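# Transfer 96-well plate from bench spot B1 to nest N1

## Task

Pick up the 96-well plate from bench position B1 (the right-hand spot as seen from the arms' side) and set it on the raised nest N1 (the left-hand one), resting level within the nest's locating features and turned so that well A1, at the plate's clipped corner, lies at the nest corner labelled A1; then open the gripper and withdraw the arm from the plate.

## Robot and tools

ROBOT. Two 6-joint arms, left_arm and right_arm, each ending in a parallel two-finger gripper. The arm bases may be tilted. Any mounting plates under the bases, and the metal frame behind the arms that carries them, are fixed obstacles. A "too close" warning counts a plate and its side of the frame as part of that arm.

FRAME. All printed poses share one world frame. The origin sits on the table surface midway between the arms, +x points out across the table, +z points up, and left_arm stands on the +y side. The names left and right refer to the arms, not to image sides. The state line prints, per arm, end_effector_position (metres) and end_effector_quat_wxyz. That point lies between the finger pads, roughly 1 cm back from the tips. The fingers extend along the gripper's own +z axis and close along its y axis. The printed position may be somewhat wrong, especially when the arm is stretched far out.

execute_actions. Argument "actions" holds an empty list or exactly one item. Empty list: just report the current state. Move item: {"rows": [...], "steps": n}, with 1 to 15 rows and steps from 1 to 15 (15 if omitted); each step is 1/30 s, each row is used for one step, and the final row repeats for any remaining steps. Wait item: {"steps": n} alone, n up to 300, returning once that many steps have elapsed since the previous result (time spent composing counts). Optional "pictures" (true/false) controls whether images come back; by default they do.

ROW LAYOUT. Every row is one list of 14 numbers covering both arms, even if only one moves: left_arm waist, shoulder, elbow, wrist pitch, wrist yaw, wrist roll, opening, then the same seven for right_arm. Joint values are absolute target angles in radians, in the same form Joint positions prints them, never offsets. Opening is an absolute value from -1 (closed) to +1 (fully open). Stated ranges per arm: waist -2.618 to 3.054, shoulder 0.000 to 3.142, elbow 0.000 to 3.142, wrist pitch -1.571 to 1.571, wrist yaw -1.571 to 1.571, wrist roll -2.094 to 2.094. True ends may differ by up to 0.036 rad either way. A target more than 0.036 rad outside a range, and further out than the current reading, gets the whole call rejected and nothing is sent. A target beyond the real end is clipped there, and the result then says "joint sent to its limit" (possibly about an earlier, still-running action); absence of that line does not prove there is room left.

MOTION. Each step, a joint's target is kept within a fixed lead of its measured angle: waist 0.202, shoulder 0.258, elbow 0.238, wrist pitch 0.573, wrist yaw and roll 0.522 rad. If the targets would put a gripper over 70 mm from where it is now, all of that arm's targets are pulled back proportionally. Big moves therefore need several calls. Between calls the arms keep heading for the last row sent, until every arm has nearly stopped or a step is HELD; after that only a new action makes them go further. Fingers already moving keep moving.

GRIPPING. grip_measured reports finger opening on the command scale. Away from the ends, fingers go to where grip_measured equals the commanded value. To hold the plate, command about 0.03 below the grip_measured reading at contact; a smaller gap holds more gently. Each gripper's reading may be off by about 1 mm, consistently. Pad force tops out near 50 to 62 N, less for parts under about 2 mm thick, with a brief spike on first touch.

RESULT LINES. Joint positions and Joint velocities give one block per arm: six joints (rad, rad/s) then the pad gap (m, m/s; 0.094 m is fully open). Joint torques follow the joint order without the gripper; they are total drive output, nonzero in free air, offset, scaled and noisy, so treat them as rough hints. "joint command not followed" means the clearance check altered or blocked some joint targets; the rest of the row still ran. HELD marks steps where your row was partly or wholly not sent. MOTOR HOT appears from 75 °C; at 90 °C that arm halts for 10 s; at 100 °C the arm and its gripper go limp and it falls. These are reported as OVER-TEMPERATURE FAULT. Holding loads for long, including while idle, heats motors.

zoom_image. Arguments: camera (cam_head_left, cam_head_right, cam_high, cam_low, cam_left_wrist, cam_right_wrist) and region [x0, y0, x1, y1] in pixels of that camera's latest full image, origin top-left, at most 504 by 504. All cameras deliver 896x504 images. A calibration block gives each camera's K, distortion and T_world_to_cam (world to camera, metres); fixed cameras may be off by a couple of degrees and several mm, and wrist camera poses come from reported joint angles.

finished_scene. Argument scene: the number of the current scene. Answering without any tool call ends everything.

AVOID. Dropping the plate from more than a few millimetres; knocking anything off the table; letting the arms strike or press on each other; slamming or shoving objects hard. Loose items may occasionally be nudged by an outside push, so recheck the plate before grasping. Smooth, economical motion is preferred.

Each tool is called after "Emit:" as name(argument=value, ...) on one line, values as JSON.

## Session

Emit:
execute_actions(actions=[])

Scene clock: 0.00 s of 13200.00 s.
left_arm: end_effector_position=(+0.4142, +0.5145, +0.1467) grip_measured=+1.000 end_effector_quat_wxyz=(+0.074, -0.003, +0.996, -0.059) | right_arm: end_effector_position=(+0.3910, -0.6277, +0.3783) grip_measured=+1.000 end_effector_quat_wxyz=(+0.611, -0.061, +0.768, -0.182)
Joint positions: left_arm=[ 0.187  1.871  1.754 -1.162  0.023  0.386  0.094] | right_arm=[-0.963  1.122  1.078  0.077 -0.656 -0.469  0.094]
Joint velocities: left_arm=[ 0.007 -0.007 -0.007 -0.051 -0.007 -0.066  0.   ] | right_arm=[ 0.002 -0.002 -0.017 -0.081 -0.051  0.007  0.   ]
Joint torques (N m, as the arm reports them, + toward a larger angle): no reading
Motor temperatures (°C, as the motors report them): left_arm=[24 30 25 24 23 20] | right_arm=[22 26 24 21 22 19]
camera_calibration (this result's frames):
cam_left_wrist: T_world_to_cam=[[-0.160361, -0.981343, 0.106066, 0.557318], [-0.884048, 0.190588, 0.426773, 0.245695], [-0.439026, -0.0253302, -0.898117, 0.416108], [0, 0, 0, 1]] pos_world=[0.48926, 0.510633, 0.209746]
cam_right_wrist: T_world_to_cam=[[-0.144465, -0.944723, 0.294328, -0.6496], [-0.819217, -0.0526416, -0.571063, 0.51752], [0.55499, -0.323617, -0.766328, -0.0168041], [0, 0, 0, 1]] pos_world=[0.339443, -0.591887, 0.473855]

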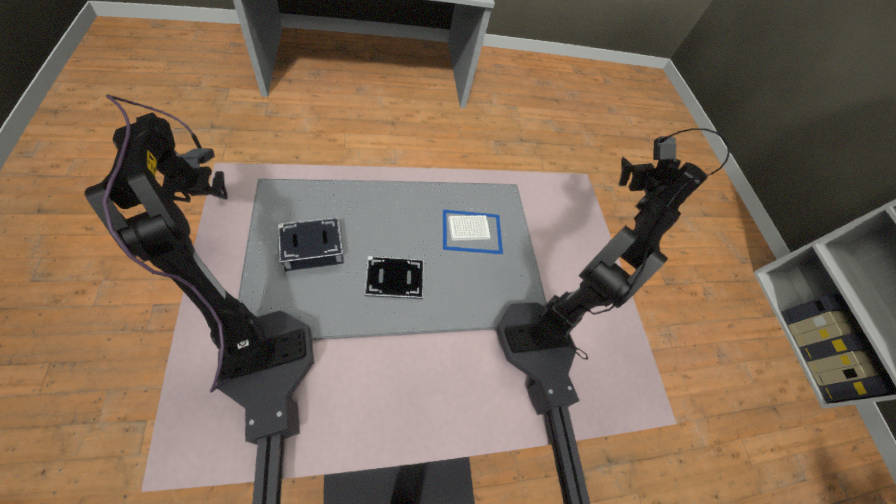

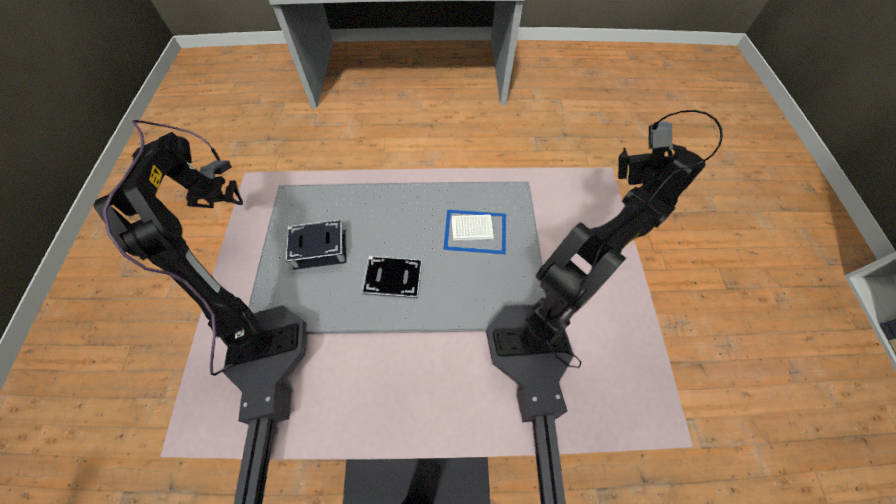

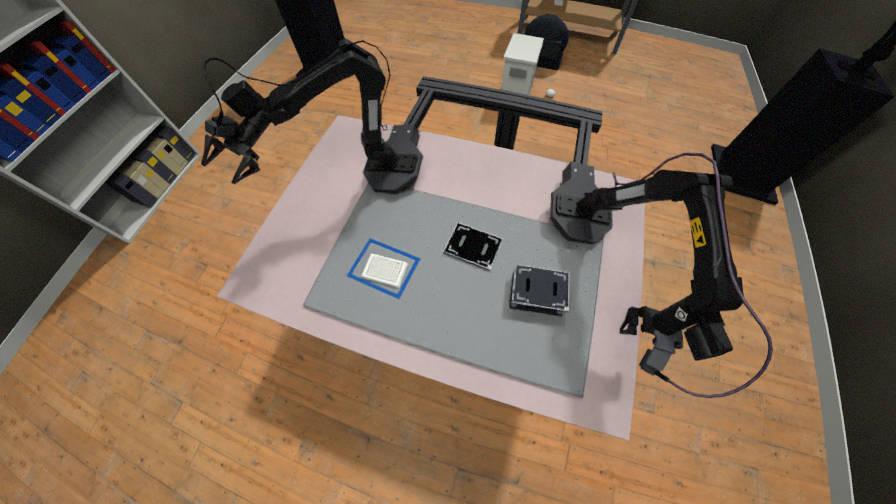

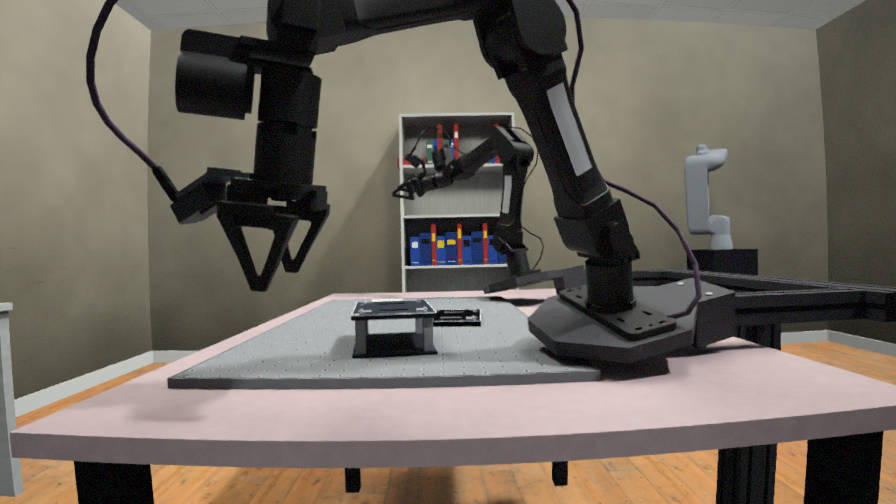

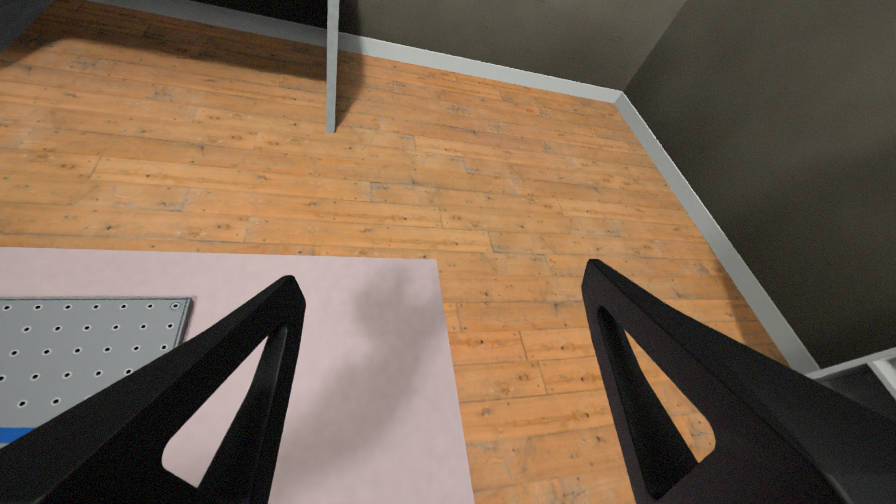

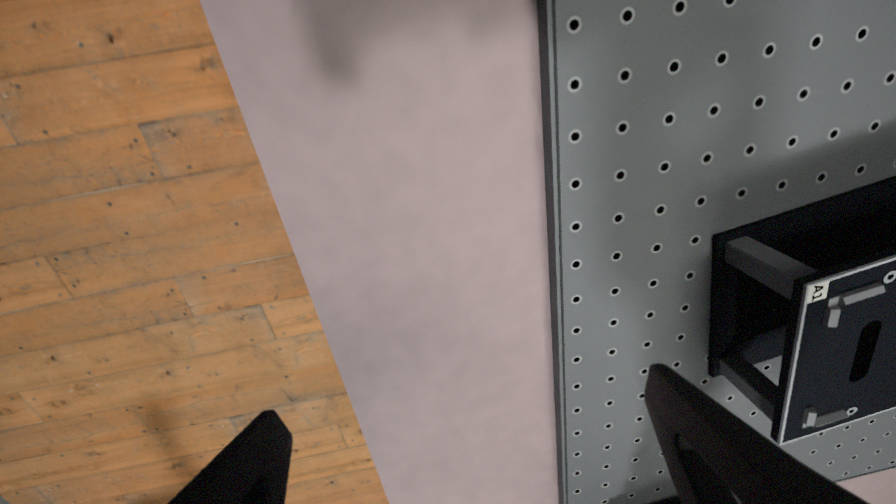

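Emit:
zoom_image(camera="cam_head_right", region=[440, 205, 510, 255])

Emit:
zoom_image(camera="cam_high", region=[345, 235, 425, 300])

Region (440, 205, 510, 255) of cam_head_right's 896x504 image, scaled by 7.200, with more detail than that image has; it fills the top 360 rows of this view, and the rest is white.

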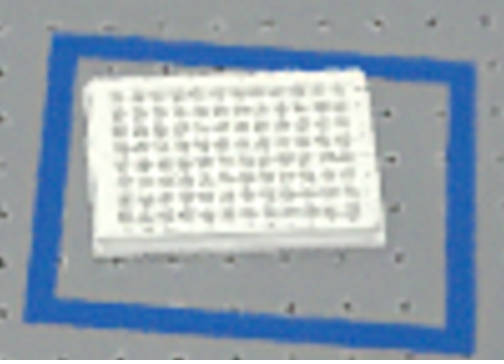

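Region (345, 235, 425, 300) of cam_high's 896x504 image, scaled by 6.300, with more detail than that image has; it fills the top 410 rows of this view, and the rest is white.

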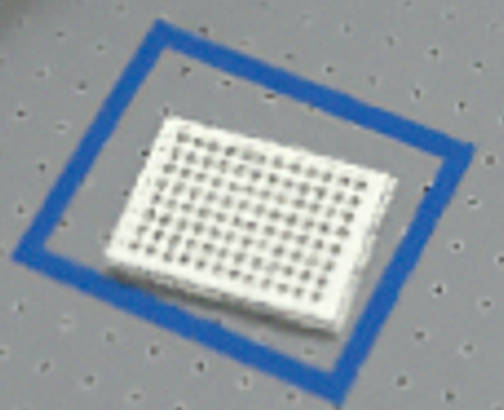

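Emit:
execute_actions(actions=[{"rows":[[0.1,1.7,1.65,-1.1,0,0.386,1,0.343,1.75,1.6,-1.03,0.24,-1.21,1]]}], pictures=false)

Emit:
execute_actions(actions=[{"steps":10}], pictures=false)

Emit:
execute_actions(actions=[{"rows":[[0.1,1.7,1.65,-1.1,0,0.386,1,0.343,1.78,1.6,-1.03,0.24,-1.21,1],[0.1,1.7,1.65,-1.1,0,0.386,1,0.343,1.81,1.6,-1.03,0.24,-1.21,1],[0.1,1.7,1.65,-1.1,0,0.386,1,0.343,1.84,1.6,-1.03,0.24,-1.21,1],[0.1,1.7,1.65,-1.1,0,0.386,1,0.343,1.87,1.6,-1.03,0.24,-1.21,1],[0.1,1.7,1.65,-1.1,0,0.386,1,0.343,1.9,1.6,-1.03,0.24,-1.21,1],[0.1,1.7,1.65,-1.1,0,0.386,1,0.343,1.93,1.6,-1.03,0.24,-1.21,1],[0.1,1.7,1.65,-1.1,0,0.386,1,0.343,1.96,1.6,-1.03,0.24,-1.21,1],[0.1,1.7,1.65,-1.1,0,0.386,1,0.343,1.985,1.6,-1.03,0.24,-1.21,1],[0.1,1.7,1.65,-1.1,0,0.386,1,0.343,2.005,1.6,-1.03,0.24,-1.21,1],[0.1,1.7,1.65,-1.1,0,0.386,1,0.343,2.02,1.6,-1.03,0.24,-1.21,1],[0.1,1.7,1.65,-1.1,0,0.386,1,0.343,2.03,1.6,-1.03,0.24,-1.21,1]]}], pictures=false)

Emit:
execute_actions(actions=[{"steps":15}])

Scene clock: 17.00 s of 13200.00 s.
left_arm: end_effector_position=(+0.4113, +0.4851, +0.1906) grip_measured=+1.000 end_effector_quat_wxyz=(+0.130, +0.035, +0.990, -0.039) | right_arm: end_effector_position=(+0.4591, -0.4847, +0.1258) grip_measured=+1.000 end_effector_quat_wxyz=(+0.100, -0.423, +0.896, -0.093)
Joint positions: left_arm=[ 0.097  1.701  1.653 -1.116  0.001  0.385  0.094] | right_arm=[-0.276  1.79   1.544 -0.836  0.149 -1.122  0.094]
Joint velocities: left_arm=[-0.007  0.002  0.002  0.007 -0.051  0.081  0.   ] | right_arm=[ 1.78   0.442  0.017 -1.341  0.593 -0.564  0.   ]
Joint torques (N m, as the arm reports them, + toward a larger angle): left_arm=[ -1.31 -11.25   5.48   0.85   0.11   0.02] | right_arm=[  1.89 -14.72   9.09   0.9   -0.13  -0.06]
Motor temperatures (°C, as the motors report them): left_arm=[24 36 27 25 23 20] | right_arm=[22 28 26 23 22 19]
Steps of this call (steps 1 to 130: nothing new was sent; then 12.17 s passed at rest; steps 131 to 145: all 15 steps of this action). Readings (joint positions):
131: left_arm=[0.180 1.851 1.729 -1.139 0.015 0.385] | right_arm=[-0.941 1.141 1.110 0.012 -0.595 -0.529]
132: left_arm=[0.167 1.821 1.693 -1.126 0.007 0.385] | right_arm=[-0.898 1.185 1.171 -0.062 -0.519 -0.601]
134: left_arm=[0.129 1.763 1.654 -1.132 0.003 0.385] | right_arm=[-0.797 1.304 1.303 -0.203 -0.368 -0.747]
138: left_arm=[0.094 1.704 1.653 -1.121 0.003 0.385] | right_arm=[-0.613 1.552 1.504 -0.442 -0.114 -0.941]
145: the state above

Scene clock: 17.33 s of 13200.00 s.
left_arm: end_effector_position=(+0.4114, +0.4852, +0.1906) grip_measured=+1.000 end_effector_quat_wxyz=(+0.130, +0.035, +0.990, -0.039) | right_arm: end_effector_position=(+0.4263, -0.2408, +0.1690) grip_measured=+1.000 end_effector_quat_wxyz=(-0.122, +0.693, -0.709, +0.049)
Joint positions: left_arm=[ 0.097  1.701  1.653 -1.116  0.     0.385  0.094] | right_arm=[ 0.341  1.789  1.567 -0.978  0.222 -1.193  0.094]
Joint velocities: left_arm=[ 0.007 -0.002 -0.002 -0.022  0.051  0.007  0.   ] | right_arm=[ 1.101 -0.1    0.017 -0.154 -0.037 -0.198  0.   ]
Joint torques (N m, as the arm reports them, + toward a larger angle): left_arm=[ -1.22 -11.38   5.41   0.81   0.11   0.03] | right_arm=[ -2.57 -11.45   7.76   0.47   0.26  -0.04]
Motor temperatures (°C, as the motors report them): left_arm=[24 36 27 25 23 20] | right_arm=[22 28 26 23 22 19]
Steps of this call (steps 1 to 10: the robot went on to your last target). Readings (joint positions):
1: left_arm=[0.097 1.701 1.653 -1.116 0.000 0.385] | right_arm=[-0.212 1.801 1.544 -0.873 0.168 -1.137]
2: left_arm=[0.097 1.701 1.653 -1.116 0.000 0.385] | right_arm=[-0.146 1.804 1.544 -0.901 0.181 -1.149]
4: left_arm=[0.097 1.701 1.653 -1.116 0.000 0.385] | right_arm=[-0.016 1.803 1.548 -0.937 0.200 -1.166]
8: left_arm=[0.097 1.701 1.653 -1.116 0.000 0.385] | right_arm=[0.241 1.795 1.563 -0.967 0.224 -1.186]
10: the state above

Scene clock: 17.83 s of 13200.00 s.
left_arm: end_effector_position=(+0.4114, +0.4852, +0.1906) grip_measured=+1.000 end_effector_quat_wxyz=(+0.130, +0.035, +0.990, -0.039) | right_arm: end_effector_position=(+0.4005, -0.2323, +0.0667) grip_measured=+1.000 end_effector_quat_wxyz=(+0.016, +0.725, -0.689, +0.004)
Joint positions: left_arm=[ 0.097  1.701  1.653 -1.116  0.     0.385  0.094] | right_arm=[ 0.338  2.067  1.585 -1.015  0.244 -1.202  0.094]
Joint velocities: left_arm=[ 0.007 -0.022 -0.007  0.051 -0.022  0.081  0.   ] | right_arm=[-0.002 -0.002  0.007 -0.095  0.007  0.022  0.   ]
Joint torques (N m, as the arm reports them, + toward a larger angle): left_arm=[ -1.25 -11.3    5.48   0.81   0.11   0.03] | right_arm=[  2.16 -13.14   5.99   0.24  -0.04  -0.09]
Motor temperatures (°C, as the motors report them): left_arm=[24 36 27 25 23 20] | right_arm=[22 28 26 23 22 19]
Steps of this call (steps 1 to 15: all 15 steps of this action). Readings (joint positions):
1: left_arm=[0.097 1.701 1.653 -1.116 0.000 0.385] | right_arm=[0.369 1.788 1.569 -0.985 0.219 -1.197]
2: left_arm=[0.097 1.701 1.653 -1.116 0.000 0.385] | right_arm=[0.382 1.789 1.571 -0.990 0.218 -1.199]
4: left_arm=[0.097 1.701 1.653 -1.116 0.000 0.385] | right_arm=[0.377 1.805 1.577 -1.001 0.221 -1.202]
8: left_arm=[0.097 1.701 1.653 -1.116 0.000 0.385] | right_arm=[0.343 1.907 1.585 -1.003 0.238 -1.202]
15: the state above

Scene clock: 18.33 s of 13200.00 s.
left_arm: end_effector_position=(+0.4114, +0.4852, +0.1906) grip_measured=+1.000 end_effector_quat_wxyz=(+0.130, +0.035, +0.990, -0.039) | right_arm: end_effector_position=(+0.4016, -0.2330, +0.0709) grip_measured=+1.000 end_effector_quat_wxyz=(+0.012, +0.724, -0.690, +0.006)
Joint positions: left_arm=[ 0.097  1.701  1.653 -1.116  0.     0.385  0.094] | right_arm=[ 0.338  2.055  1.585 -1.018  0.245 -1.202  0.094]
Joint velocities: left_arm=[-0.017 -0.002  0.007  0.037 -0.066  0.022  0.   ] | right_arm=[-0.012 -0.007  0.007  0.022 -0.022  0.037  0.   ]
Joint torques (N m, as the arm reports them, + toward a larger angle): left_arm=[ -1.26 -11.31   5.49   0.81   0.11   0.02] | right_arm=[  2.17 -12.13   6.02   0.21  -0.05  -0.11]
Motor temperatures (°C, as the motors report them): left_arm=[24 36 27 25 23 20] | right_arm=[22 28 26 23 22 19]
Steps of this call (steps 1 to 15: the robot went on to your last target). Readings (joint positions):
1: left_arm=[0.097 1.701 1.653 -1.116 0.000 0.385] | right_arm=[0.338 2.066 1.585 -1.017 0.244 -1.202]
2: left_arm=[0.097 1.701 1.653 -1.116 0.000 0.385] | right_arm=[0.338 2.063 1.585 -1.018 0.245 -1.202]
4: left_arm=[0.097 1.701 1.653 -1.116 0.000 0.385] | right_arm=[0.338 2.058 1.585 -1.018 0.245 -1.202]
8: left_arm=[0.097 1.701 1.653 -1.116 0.000 0.385] | right_arm=[0.338 2.055 1.585 -1.018 0.245 -1.202]
15: the state above
camera_calibration (this result's frames):
cam_left_wrist: T_world_to_cam=[[-0.233023, -0.971751, 0.0374232, 0.561775], [-0.914564, 0.232066, 0.331236, 0.240744], [-0.330564, 0.0429598, -0.942805, 0.384351], [0, 0, 0, 1]] pos_world=[0.478135, 0.473525, 0.261602]
cam_right_wrist: T_world_to_cam=[[0.999853, -0.0151521, -0.00796568, -0.406233], [-0.00550583, -0.725253, 0.688461, -0.20135], [-0.0162087, -0.688316, -0.72523, 0.0110056], [0, 0, 0, 1]] pos_world=[0.405243, -0.144609, 0.143367]

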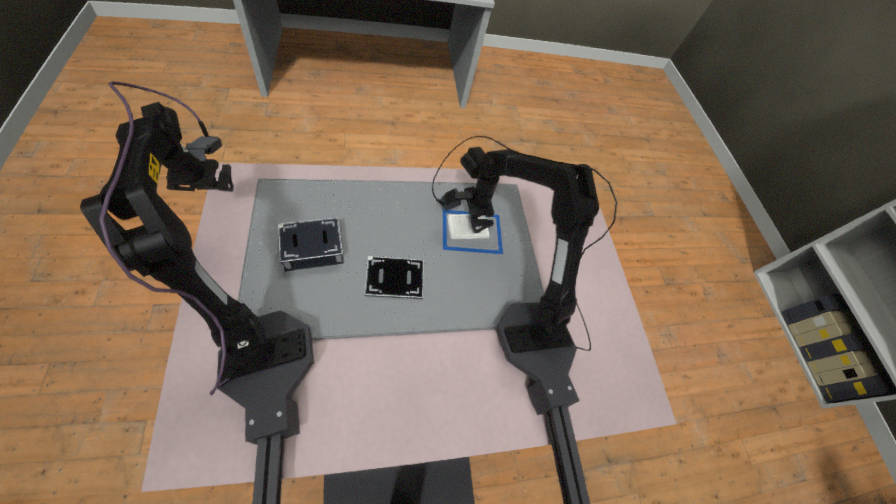

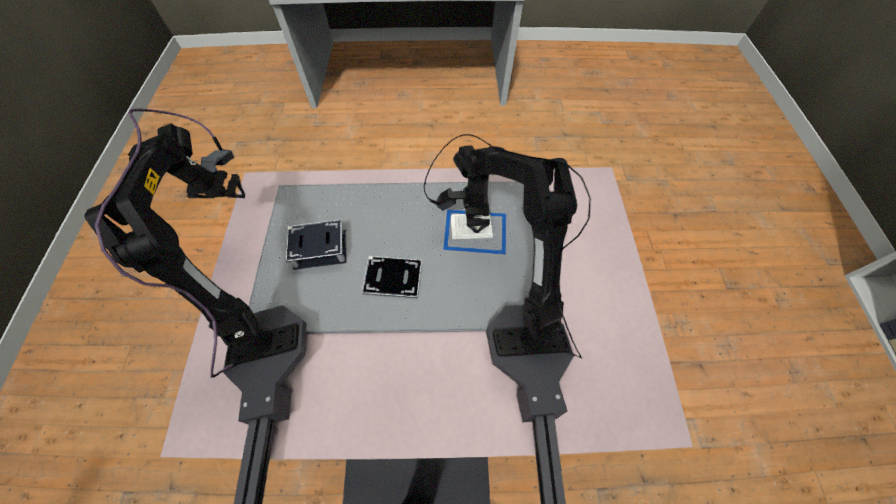

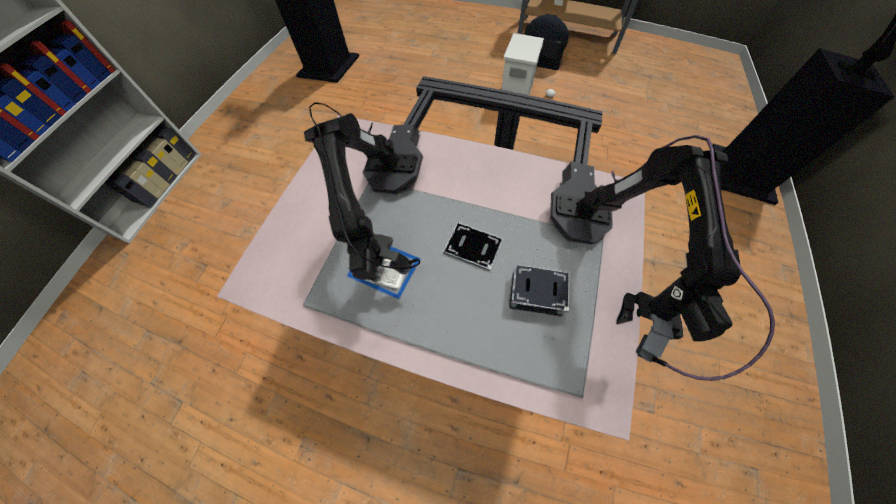

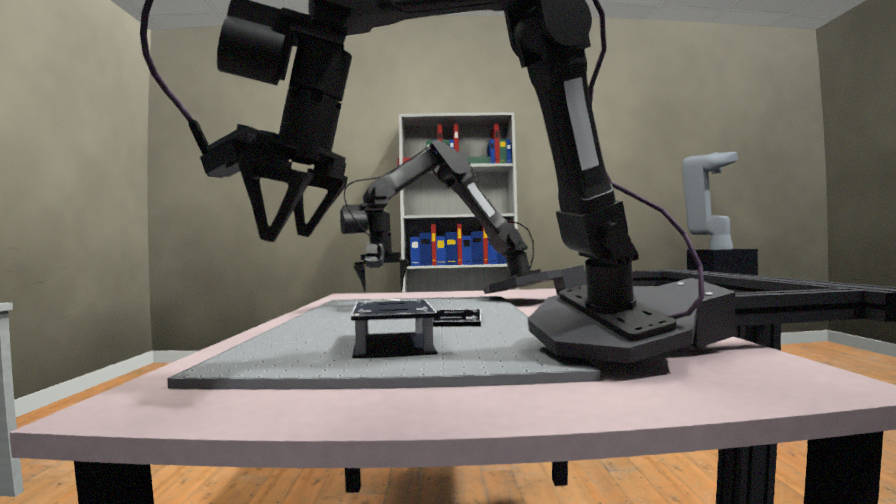

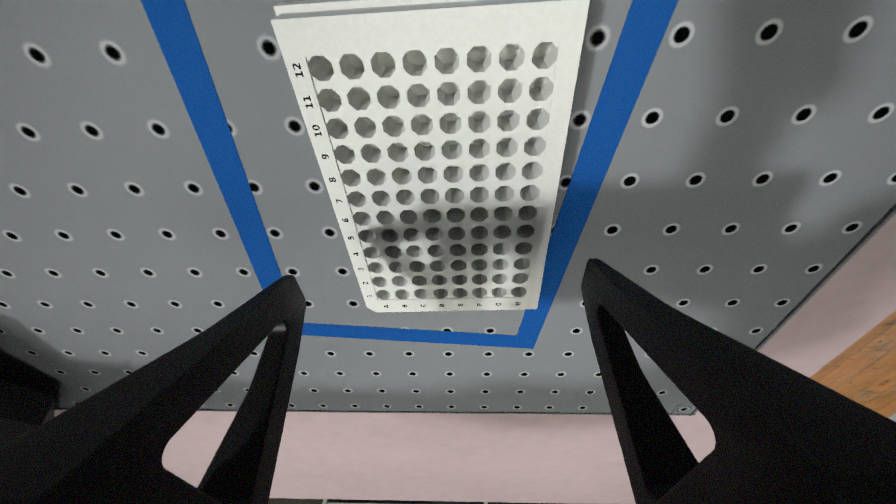

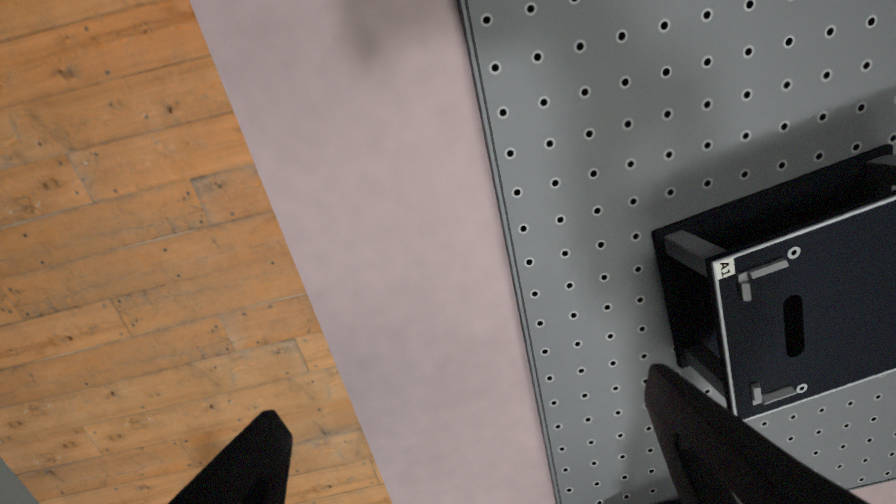

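Emit:
execute_actions(actions=[{"rows":[[0.1,1.7,1.65,-1.1,0,0.386,1,0.343,2.055,1.56,-0.98,0.215,1.95,1],[0.1,1.7,1.65,-1.1,0,0.386,1,0.343,2.055,1.55,-0.96,0.215,1.95,1],[0.1,1.7,1.65,-1.1,0,0.386,1,0.343,2.055,1.54,-0.94,0.215,1.95,1],[0.1,1.7,1.65,-1.1,0,0.386,1,0.343,2.055,1.53,-0.92,0.215,1.95,1],[0.1,1.7,1.65,-1.1,0,0.386,1,0.343,2.055,1.52,-0.91,0.215,1.95,1],[0.1,1.7,1.65,-1.1,0,0.386,1,0.343,2.055,1.51,-0.9,0.215,1.95,1],[0.1,1.7,1.65,-1.1,0,0.386,1,0.343,2.055,1.497,-0.897,0.215,1.95,1]]}], pictures=false)

Emit:
execute_actions(actions=[{"steps":45}])

Scene clock: 31.83 s of 13200.00 s.
left_arm: end_effector_position=(+0.4114, +0.4853, +0.1906) grip_measured=+1.000 end_effector_quat_wxyz=(+0.130, +0.035, +0.990, -0.039) | right_arm: end_effector_position=(+0.3949, -0.2270, +0.0528) grip_measured=+1.000 end_effector_quat_wxyz=(-0.002, -0.067, +0.998, +0.000)
Joint positions: left_arm=[ 0.097  1.701  1.653 -1.116 -0.     0.385  0.094] | right_arm=[ 0.338  2.055  1.506 -0.924  0.222  0.28   0.094]
Joint velocities: left_arm=[-0.002  0.007  0.002 -0.066  0.066  0.037  0.   ] | right_arm=[ 0.012  0.007 -0.007  0.051  0.037  2.762  0.   ]
Joint torques (N m, as the arm reports them, + toward a larger angle): left_arm=[ -1.25 -11.29   5.48   0.81   0.12   0.03] | right_arm=[  2.31 -10.29   4.23   0.49  -0.03  -0.03]
Motor temperatures (°C, as the motors report them): left_arm=[24 36 28 25 23 20] | right_arm=[22 32 26 22 22 19]
Steps of this call (steps 1 to 15: the robot went on to your last target; steps 16 to 90: nothing new was sent; then 10.00 s passed at rest; steps 91 to 105: all 15 steps of this action). Readings (joint positions):
91: left_arm=[0.097 1.701 1.653 -1.116 0.000 0.385] | right_arm=[0.338 2.055 1.583 -1.016 0.242 -1.119]
92: left_arm=[0.097 1.701 1.653 -1.116 0.000 0.385] | right_arm=[0.338 2.055 1.579 -1.009 0.240 -1.019]
94: left_arm=[0.097 1.701 1.653 -1.116 -0.000 0.385] | right_arm=[0.338 2.055 1.563 -0.985 0.237 -0.819]
98: left_arm=[0.097 1.701 1.653 -1.116 -0.000 0.385] | right_arm=[0.338 2.055 1.522 -0.944 0.231 -0.419]
105: the state above

Scene clock: 33.33 s of 13200.00 s.
left_arm: end_effector_position=(+0.4114, +0.4853, +0.1906) grip_measured=+1.000 end_effector_quat_wxyz=(+0.130, +0.035, +0.990, -0.039) | right_arm: end_effector_position=(+0.3991, -0.2228, +0.0528) grip_measured=+1.000 end_effector_quat_wxyz=(-0.003, +0.693, +0.721, +0.011)
Joint positions: left_arm=[ 0.097  1.701  1.653 -1.116 -0.     0.385  0.094] | right_arm=[ 0.338  2.055  1.506 -0.902  0.21   1.941  0.094]
Joint velocities: left_arm=[-0.002  0.007  0.002 -0.066 -0.007  0.051  0.   ] | right_arm=[ 0.007 -0.027  0.007  0.022  0.007  0.051  0.   ]
Joint torques (N m, as the arm reports them, + toward a larger angle): left_arm=[ -1.24 -11.29   5.49   0.81   0.11   0.03] | right_arm=[  2.22 -10.24   4.23   0.38   0.03   0.13]
Motor temperatures (°C, as the motors report them): left_arm=[24 36 28 25 23 20] | right_arm=[22 32 26 22 22 19]
Steps of this call (steps 1 to 45: the robot went on to your last target). Readings (joint positions):
1: left_arm=[0.097 1.701 1.653 -1.116 -0.000 0.385] | right_arm=[0.338 2.055 1.506 -0.923 0.221 0.380]
2: left_arm=[0.097 1.701 1.653 -1.116 -0.000 0.385] | right_arm=[0.338 2.055 1.506 -0.921 0.220 0.480]
4: left_arm=[0.097 1.701 1.653 -1.116 -0.000 0.385] | right_arm=[0.338 2.055 1.506 -0.919 0.218 0.679]
8: left_arm=[0.097 1.701 1.653 -1.116 -0.000 0.385] | right_arm=[0.338 2.055 1.506 -0.915 0.215 1.079]
45: the state above
All arms were judged still, so your last target was given up. Only a new action makes them travel on or press farther. Fingers that are still opening or closing keep moving.
camera_calibration (this result's frames):
cam_left_wrist: T_world_to_cam=[[-0.232939, -0.971783, 0.0371094, 0.561874], [-0.914543, 0.231875, 0.331429, 0.240762], [-0.330682, 0.0432647, -0.94275, 0.384222], [0, 0, 0, 1]] pos_world=[0.478125, 0.47357, 0.261579]
cam_right_wrist: T_world_to_cam=[[-0.999632, 0.0248283, -0.0109248, 0.403261], [0.0106462, 0.72954, 0.683856, 0.136478], [0.0249491, 0.683488, -0.729536, 0.294323], [0, 0, 0, 1]] pos_world=[0.394317, -0.310744, 0.125793]

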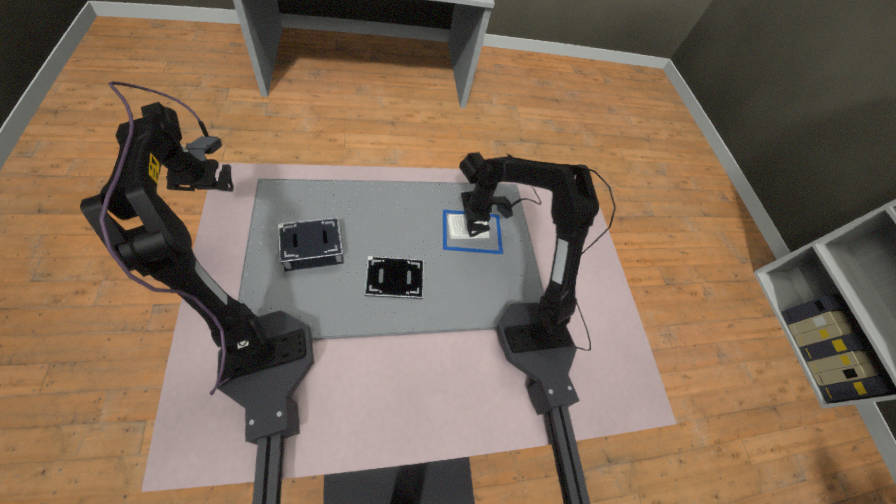

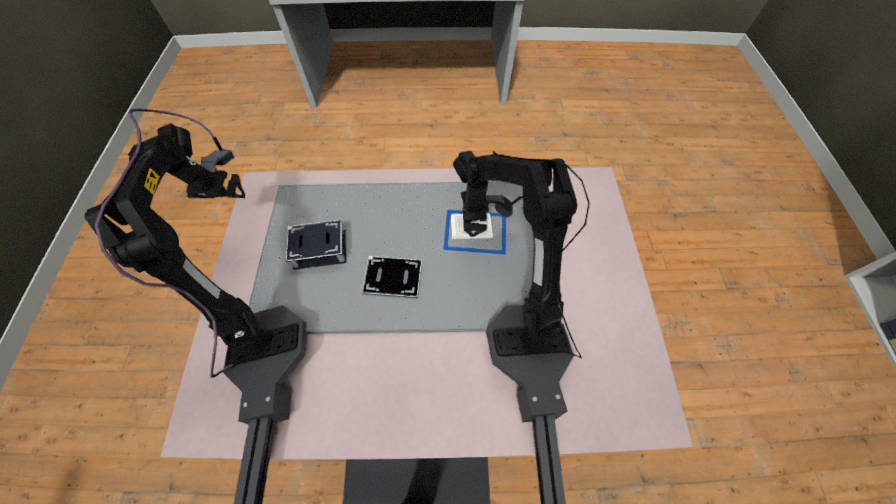

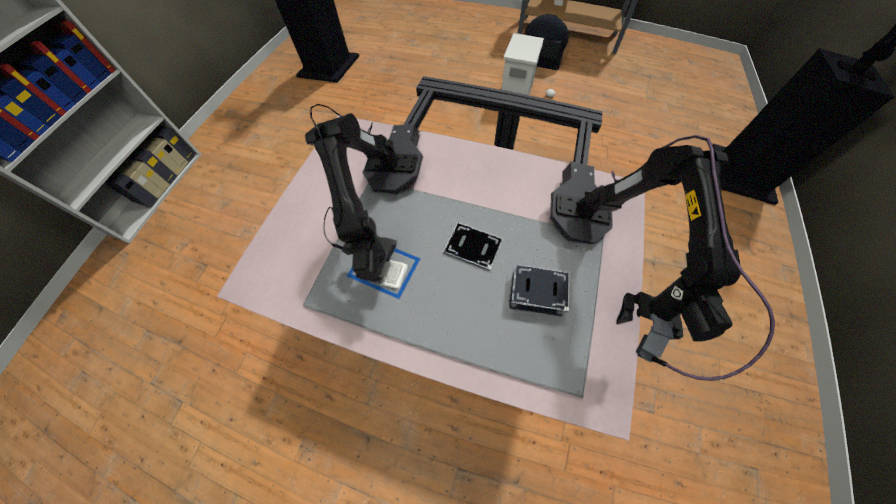

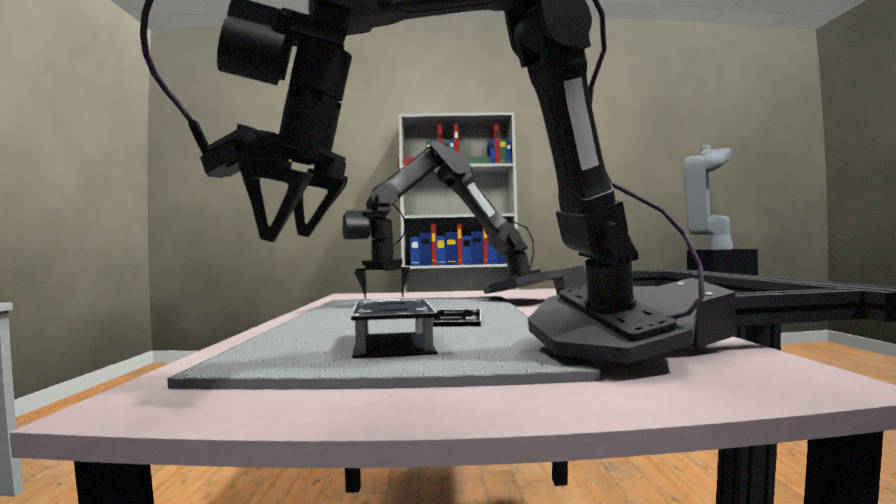

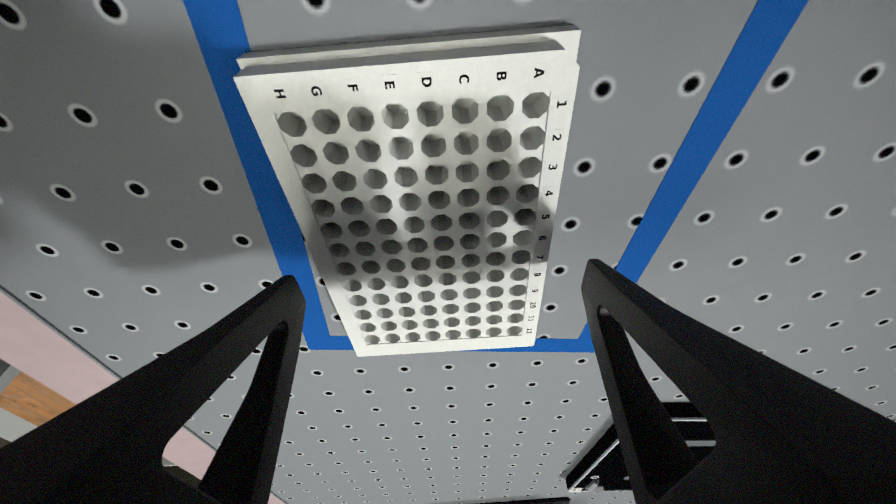

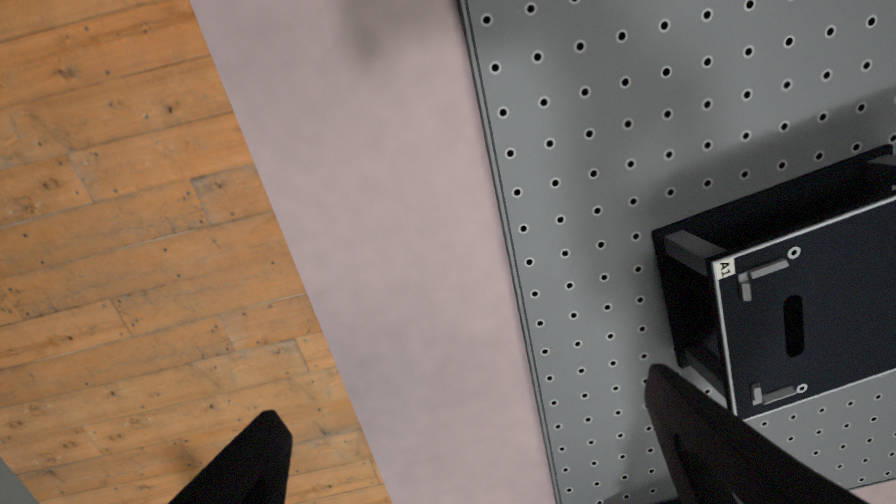

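Emit:
execute_actions(actions=[{"rows":[[0.1,1.7,1.65,-1.1,0,0.386,1,0.338,2.065,1.5,-0.875,0.245,1.91,1],[0.1,1.7,1.65,-1.1,0,0.386,1,0.338,2.07,1.5,-0.87,0.245,1.91,1],[0.1,1.7,1.65,-1.1,0,0.386,1,0.338,2.075,1.5,-0.865,0.245,1.91,1],[0.1,1.7,1.65,-1.1,0,0.386,1,0.338,2.08,1.5,-0.86,0.245,1.91,1],[0.1,1.7,1.65,-1.1,0,0.386,1,0.338,2.084,1.5,-0.855,0.245,1.91,1],[0.1,1.7,1.65,-1.1,0,0.386,1,0.338,2.088,1.5,-0.85,0.245,1.91,1],[0.1,1.7,1.65,-1.1,0,0.386,1,0.338,2.092,1.5,-0.85,0.245,1.91,1],[0.1,1.7,1.65,-1.1,0,0.386,1,0.338,2.096,1.5,-0.85,0.245,1.91,1],[0.1,1.7,1.65,-1.1,0,0.386,1,0.338,2.1,1.5,-0.85,0.245,1.91,1]]}], pictures=false)

Emit:
execute_actions(actions=[{"steps":10}])

Scene clock: 51.47 s of 13200.00 s.
left_arm: end_effector_position=(+0.4114, +0.4853, +0.1906) grip_measured=+1.000 end_effector_quat_wxyz=(+0.130, +0.035, +0.990, -0.039) | right_arm: end_effector_position=(+0.4030, -0.2201, +0.0364) grip_measured=+1.000 end_effector_quat_wxyz=(+0.004, +0.685, +0.728, +0.008)
Joint positions: left_arm=[ 0.097  1.701  1.653 -1.116 -0.     0.385  0.094] | right_arm=[ 0.338  2.099  1.506 -0.858  0.226  1.92   0.094]
Joint velocities: left_arm=[-0.007 -0.002  0.017 -0.11   0.007  0.007  0.   ] | right_arm=[ 0.002 -0.002 -0.002 -0.007  0.037  0.007  0.   ]
Joint torques (N m, as the arm reports them, + toward a larger angle): left_arm=[ -1.27 -11.29   5.46   0.81   0.12   0.03] | right_arm=[  1.95 -10.41   4.41   0.43   0.18  -0.07]
Motor temperatures (°C, as the motors report them): left_arm=[24 37 28 25 23 20] | right_arm=[22 33 26 22 22 19]
Steps of this call (steps 1 to 90: nothing new was sent; then 14.63 s passed at rest; steps 91 to 105: all 15 steps of this action). Readings (joint positions):
91: left_arm=[0.097 1.701 1.653 -1.116 -0.000 0.385] | right_arm=[0.338 2.055 1.506 -0.900 0.213 1.938]
92: left_arm=[0.097 1.701 1.653 -1.116 -0.000 0.385] | right_arm=[0.338 2.056 1.506 -0.896 0.216 1.934]
94: left_arm=[0.097 1.701 1.653 -1.116 -0.000 0.385] | right_arm=[0.338 2.060 1.506 -0.885 0.221 1.928]
98: left_arm=[0.097 1.701 1.653 -1.116 -0.000 0.385] | right_arm=[0.338 2.080 1.506 -0.867 0.225 1.923]
105: the state above

Scene clock: 51.80 s of 13200.00 s.
left_arm: end_effector_position=(+0.4114, +0.4853, +0.1906) grip_measured=+1.000 end_effector_quat_wxyz=(+0.130, +0.035, +0.990, -0.039) | right_arm: end_effector_position=(+0.4038, -0.2200, +0.0364) grip_measured=+1.000 end_effector_quat_wxyz=(+0.005, +0.685, +0.728, +0.009)
Joint positions: left_arm=[ 0.097  1.701  1.653 -1.116 -0.     0.385  0.094] | right_arm=[ 0.338  2.099  1.506 -0.855  0.227  1.919  0.094]
Joint velocities: left_arm=[ 0.002 -0.007  0.007 -0.081  0.095  0.066  0.   ] | right_arm=[-0.002 -0.012  0.007 -0.007  0.081  0.007  0.   ]
Joint torques (N m, as the arm reports them, + toward a larger angle): left_arm=[ -1.22 -11.29   5.47   0.81   0.12   0.03] | right_arm=[  2.04 -10.5    4.35   0.41   0.18  -0.1 ]
Motor temperatures (°C, as the motors report them): left_arm=[24 37 28 25 23 20] | right_arm=[22 33 26 22 22 19]
Steps of this call (steps 1 to 10: the robot went on to your last target). Readings (joint positions):
1: left_arm=[0.097 1.701 1.653 -1.116 -0.000 0.385] | right_arm=[0.338 2.099 1.506 -0.858 0.226 1.919]
2: left_arm=[0.097 1.701 1.653 -1.116 -0.000 0.385] | right_arm=[0.338 2.099 1.506 -0.856 0.227 1.919]
4: left_arm=[0.097 1.701 1.653 -1.116 -0.000 0.385] | right_arm=[0.338 2.099 1.506 -0.856 0.227 1.919]
8: left_arm=[0.097 1.701 1.653 -1.116 -0.000 0.385] | right_arm=[0.338 2.099 1.506 -0.856 0.227 1.919]
10: the state above
camera_calibration (this result's frames):
cam_left_wrist: T_world_to_cam=[[-0.232939, -0.971783, 0.0371094, 0.561874], [-0.914543, 0.231875, 0.331429, 0.240762], [-0.330682, 0.0432647, -0.94275, 0.384222], [0, 0, 0, 1]] pos_world=[0.478125, 0.47357, 0.261579]
cam_right_wrist: T_world_to_cam=[[-0.999791, 0.00369359, -0.020124, 0.403457], [-0.010813, 0.739605, 0.672955, 0.15682], [0.0173694, 0.673032, -0.73941, 0.281403], [0, 0, 0, 1]] pos_world=[0.40018, -0.306868, 0.110659]

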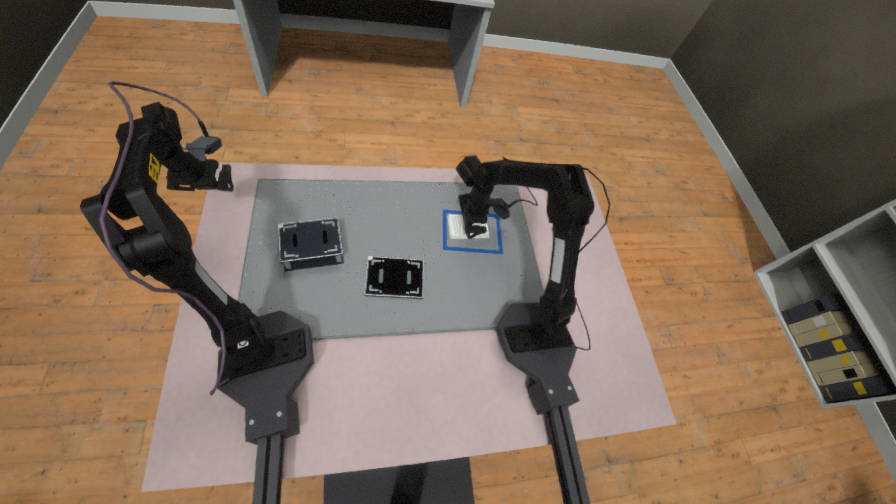

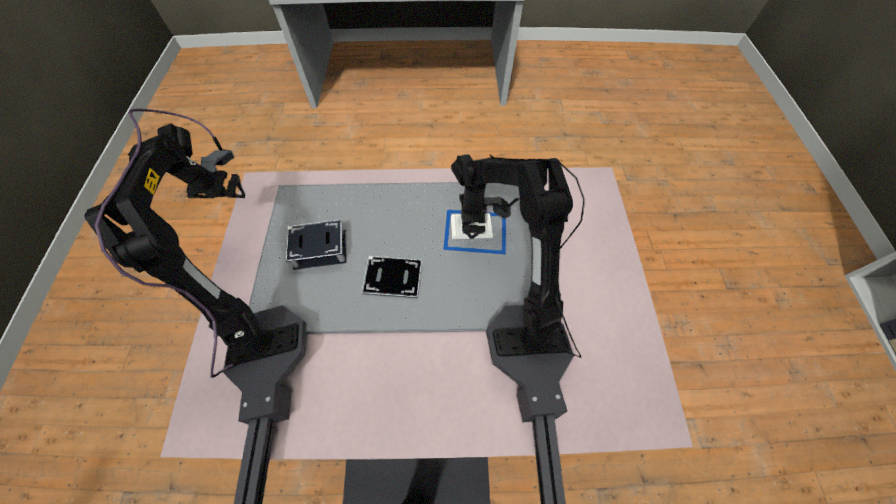

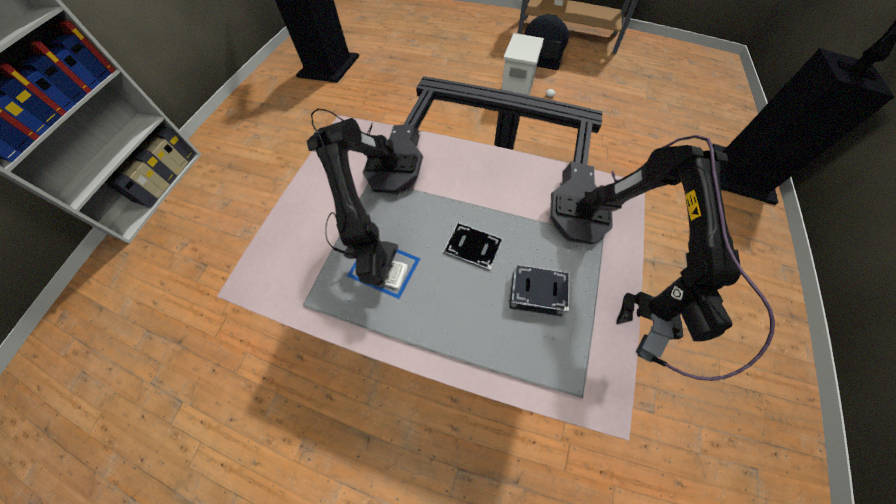

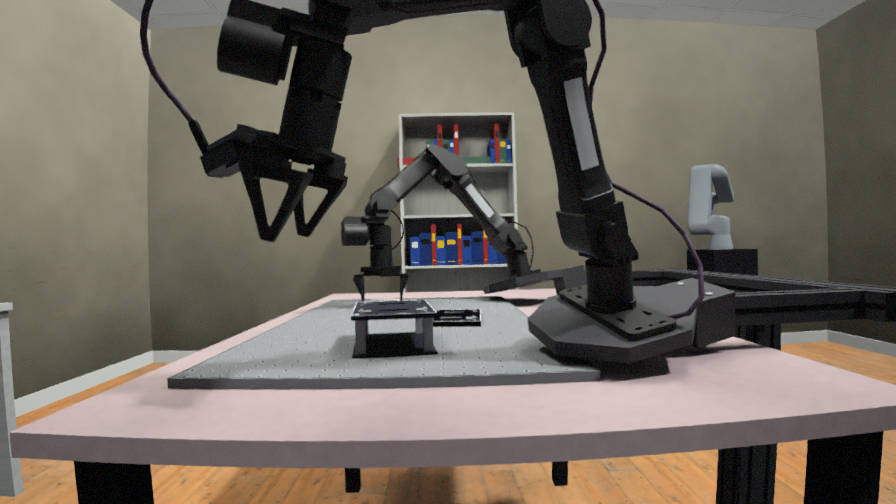

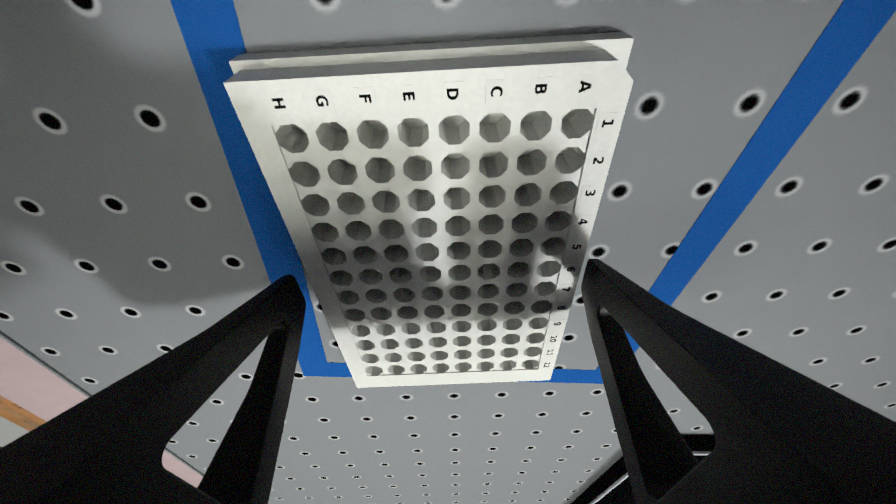

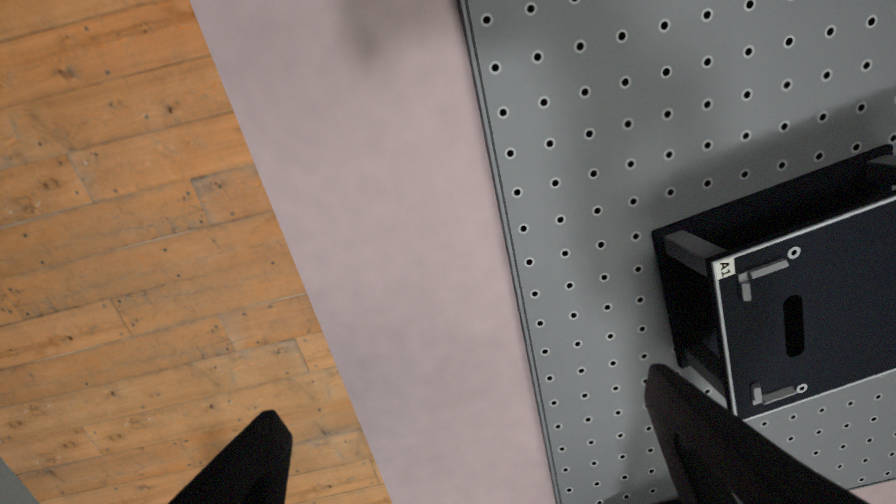

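Emit:
execute_actions(actions=[{"rows":[[0.1,1.7,1.65,-1.1,0,0.386,1,0.338,2.1,1.5,-0.85,0.245,1.92,0.9],[0.1,1.7,1.65,-1.1,0,0.386,1,0.338,2.1,1.5,-0.85,0.245,1.92,0.84],[0.1,1.7,1.65,-1.1,0,0.386,1,0.338,2.1,1.5,-0.85,0.245,1.92,0.8],[0.1,1.7,1.65,-1.1,0,0.386,1,0.338,2.1,1.5,-0.85,0.245,1.92,0.78],[0.1,1.7,1.65,-1.1,0,0.386,1,0.338,2.118,1.5,-0.85,0.245,1.92,0.78],[0.1,1.7,1.65,-1.1,0,0.386,1,0.338,2.118,1.5,-0.85,0.245,1.92,0.78],[0.1,1.7,1.65,-1.1,0,0.386,1,0.338,2.118,1.5,-0.85,0.245,1.92,0.78],[0.1,1.7,1.65,-1.1,0,0.386,1,0.338,2.11,1.5,-0.85,0.245,1.92,0.78],[0.1,1.7,1.65,-1.1,0,0.386,1,0.338,2.095,1.5,-0.85,0.245,1.92,0.76],[0.1,1.7,1.65,-1.1,0,0.386,1,0.338,2.095,1.5,-0.85,0.245,1.92,0.74],[0.1,1.7,1.65,-1.1,0,0.386,1,0.338,2.095,1.5,-0.85,0.245,1.92,0.72],[0.1,1.7,1.65,-1.1,0,0.386,1,0.338,2.095,1.5,-0.85,0.245,1.92,0.7],[0.1,1.7,1.65,-1.1,0,0.386,1,0.338,2.095,1.5,-0.85,0.245,1.92,0.685]]}], pictures=false)

Emit:
execute_actions(actions=[{"steps":5}], pictures=false)

Scene clock: 62.17 s of 13200.00 s.
left_arm: end_effector_position=(+0.4114, +0.4853, +0.1906) grip_measured=+1.000 end_effector_quat_wxyz=(+0.130, +0.035, +0.990, -0.039) | right_arm: end_effector_position=(+0.4034, -0.2200, +0.0340) grip_measured=+0.706 end_effector_quat_wxyz=(+0.006, +0.685, +0.728, +0.006)
Joint positions: left_arm=[ 0.097  1.701  1.653 -1.116 -0.     0.385  0.094] | right_arm=[ 0.338  2.106  1.506 -0.853  0.229  1.919  0.08 ]
Joint velocities: left_arm=[-0.002  0.002 -0.012 -0.037  0.007 -0.022  0.   ] | right_arm=[-0.012 -0.012 -0.002 -0.007  0.037 -0.007  0.   ]
Joint torques (N m, as the arm reports them, + toward a larger angle): left_arm=[ -1.24 -11.29   5.47   0.81   0.11   0.03] | right_arm=[  2.05 -11.34   4.38   0.36   0.17  -0.02]
Motor temperatures (°C, as the motors report them): left_arm=[24 37 28 25 23 20] | right_arm=[22 33 25 22 22 19]
Steps of this call (steps 1 to 15: the robot went on to your last target; steps 16 to 90: nothing new was sent; then 6.87 s passed at rest; steps 91 to 105: all 15 steps of this action). Readings (joint positions):
91: left_arm=[0.097 1.701 1.653 -1.116 -0.000 0.385] | right_arm=[0.338 2.099 1.506 -0.855 0.228 1.919]
92: left_arm=[0.097 1.701 1.653 -1.116 -0.000 0.385] | right_arm=[0.338 2.099 1.506 -0.855 0.228 1.919]
94: left_arm=[0.097 1.701 1.653 -1.116 -0.000 0.385] | right_arm=[0.338 2.099 1.506 -0.855 0.228 1.919]
98: left_arm=[0.097 1.701 1.653 -1.116 -0.000 0.385] | right_arm=[0.338 2.106 1.506 -0.853 0.229 1.919]
105: the state above

Scene clock: 62.33 s of 13200.00 s.
left_arm: end_effector_position=(+0.4114, +0.4853, +0.1906) grip_measured=+1.000 end_effector_quat_wxyz=(+0.130, +0.035, +0.990, -0.039) | right_arm: end_effector_position=(+0.4034, -0.2200, +0.0340) grip_measured=+0.706 end_effector_quat_wxyz=(+0.006, +0.685, +0.728, +0.006)
Joint positions: left_arm=[ 0.097  1.701  1.653 -1.116 -0.     0.385  0.094] | right_arm=[ 0.338  2.106  1.506 -0.853  0.229  1.919  0.08 ]
Joint velocities: left_arm=[-0.002 -0.027 -0.022 -0.051 -0.081  0.007  0.   ] | right_arm=[-0.002  0.007 -0.027  0.022 -0.037 -0.037  0.   ]
Joint torques (N m, as the arm reports them, + toward a larger angle): left_arm=[ -1.23 -11.29   5.46   0.81   0.12   0.02] | right_arm=[  1.93 -11.32   4.43   0.38   0.16  -0.01]
Motor temperatures (°C, as the motors report them): left_arm=[24 37 28 25 23 20] | right_arm=[22 33 25 22 22 19]
Steps of this call (steps 1 to 5: the robot went on to your last target). Readings (joint positions):
1: left_arm=[0.097 1.701 1.653 -1.116 -0.000 0.385] | right_arm=[0.338 2.106 1.506 -0.853 0.229 1.919]
2: left_arm=[0.097 1.701 1.653 -1.116 -0.000 0.385] | right_arm=[0.338 2.106 1.506 -0.853 0.229 1.919]
4: left_arm=[0.097 1.701 1.653 -1.116 -0.000 0.385] | right_arm=[0.338 2.106 1.506 -0.853 0.229 1.919]
5: the state above


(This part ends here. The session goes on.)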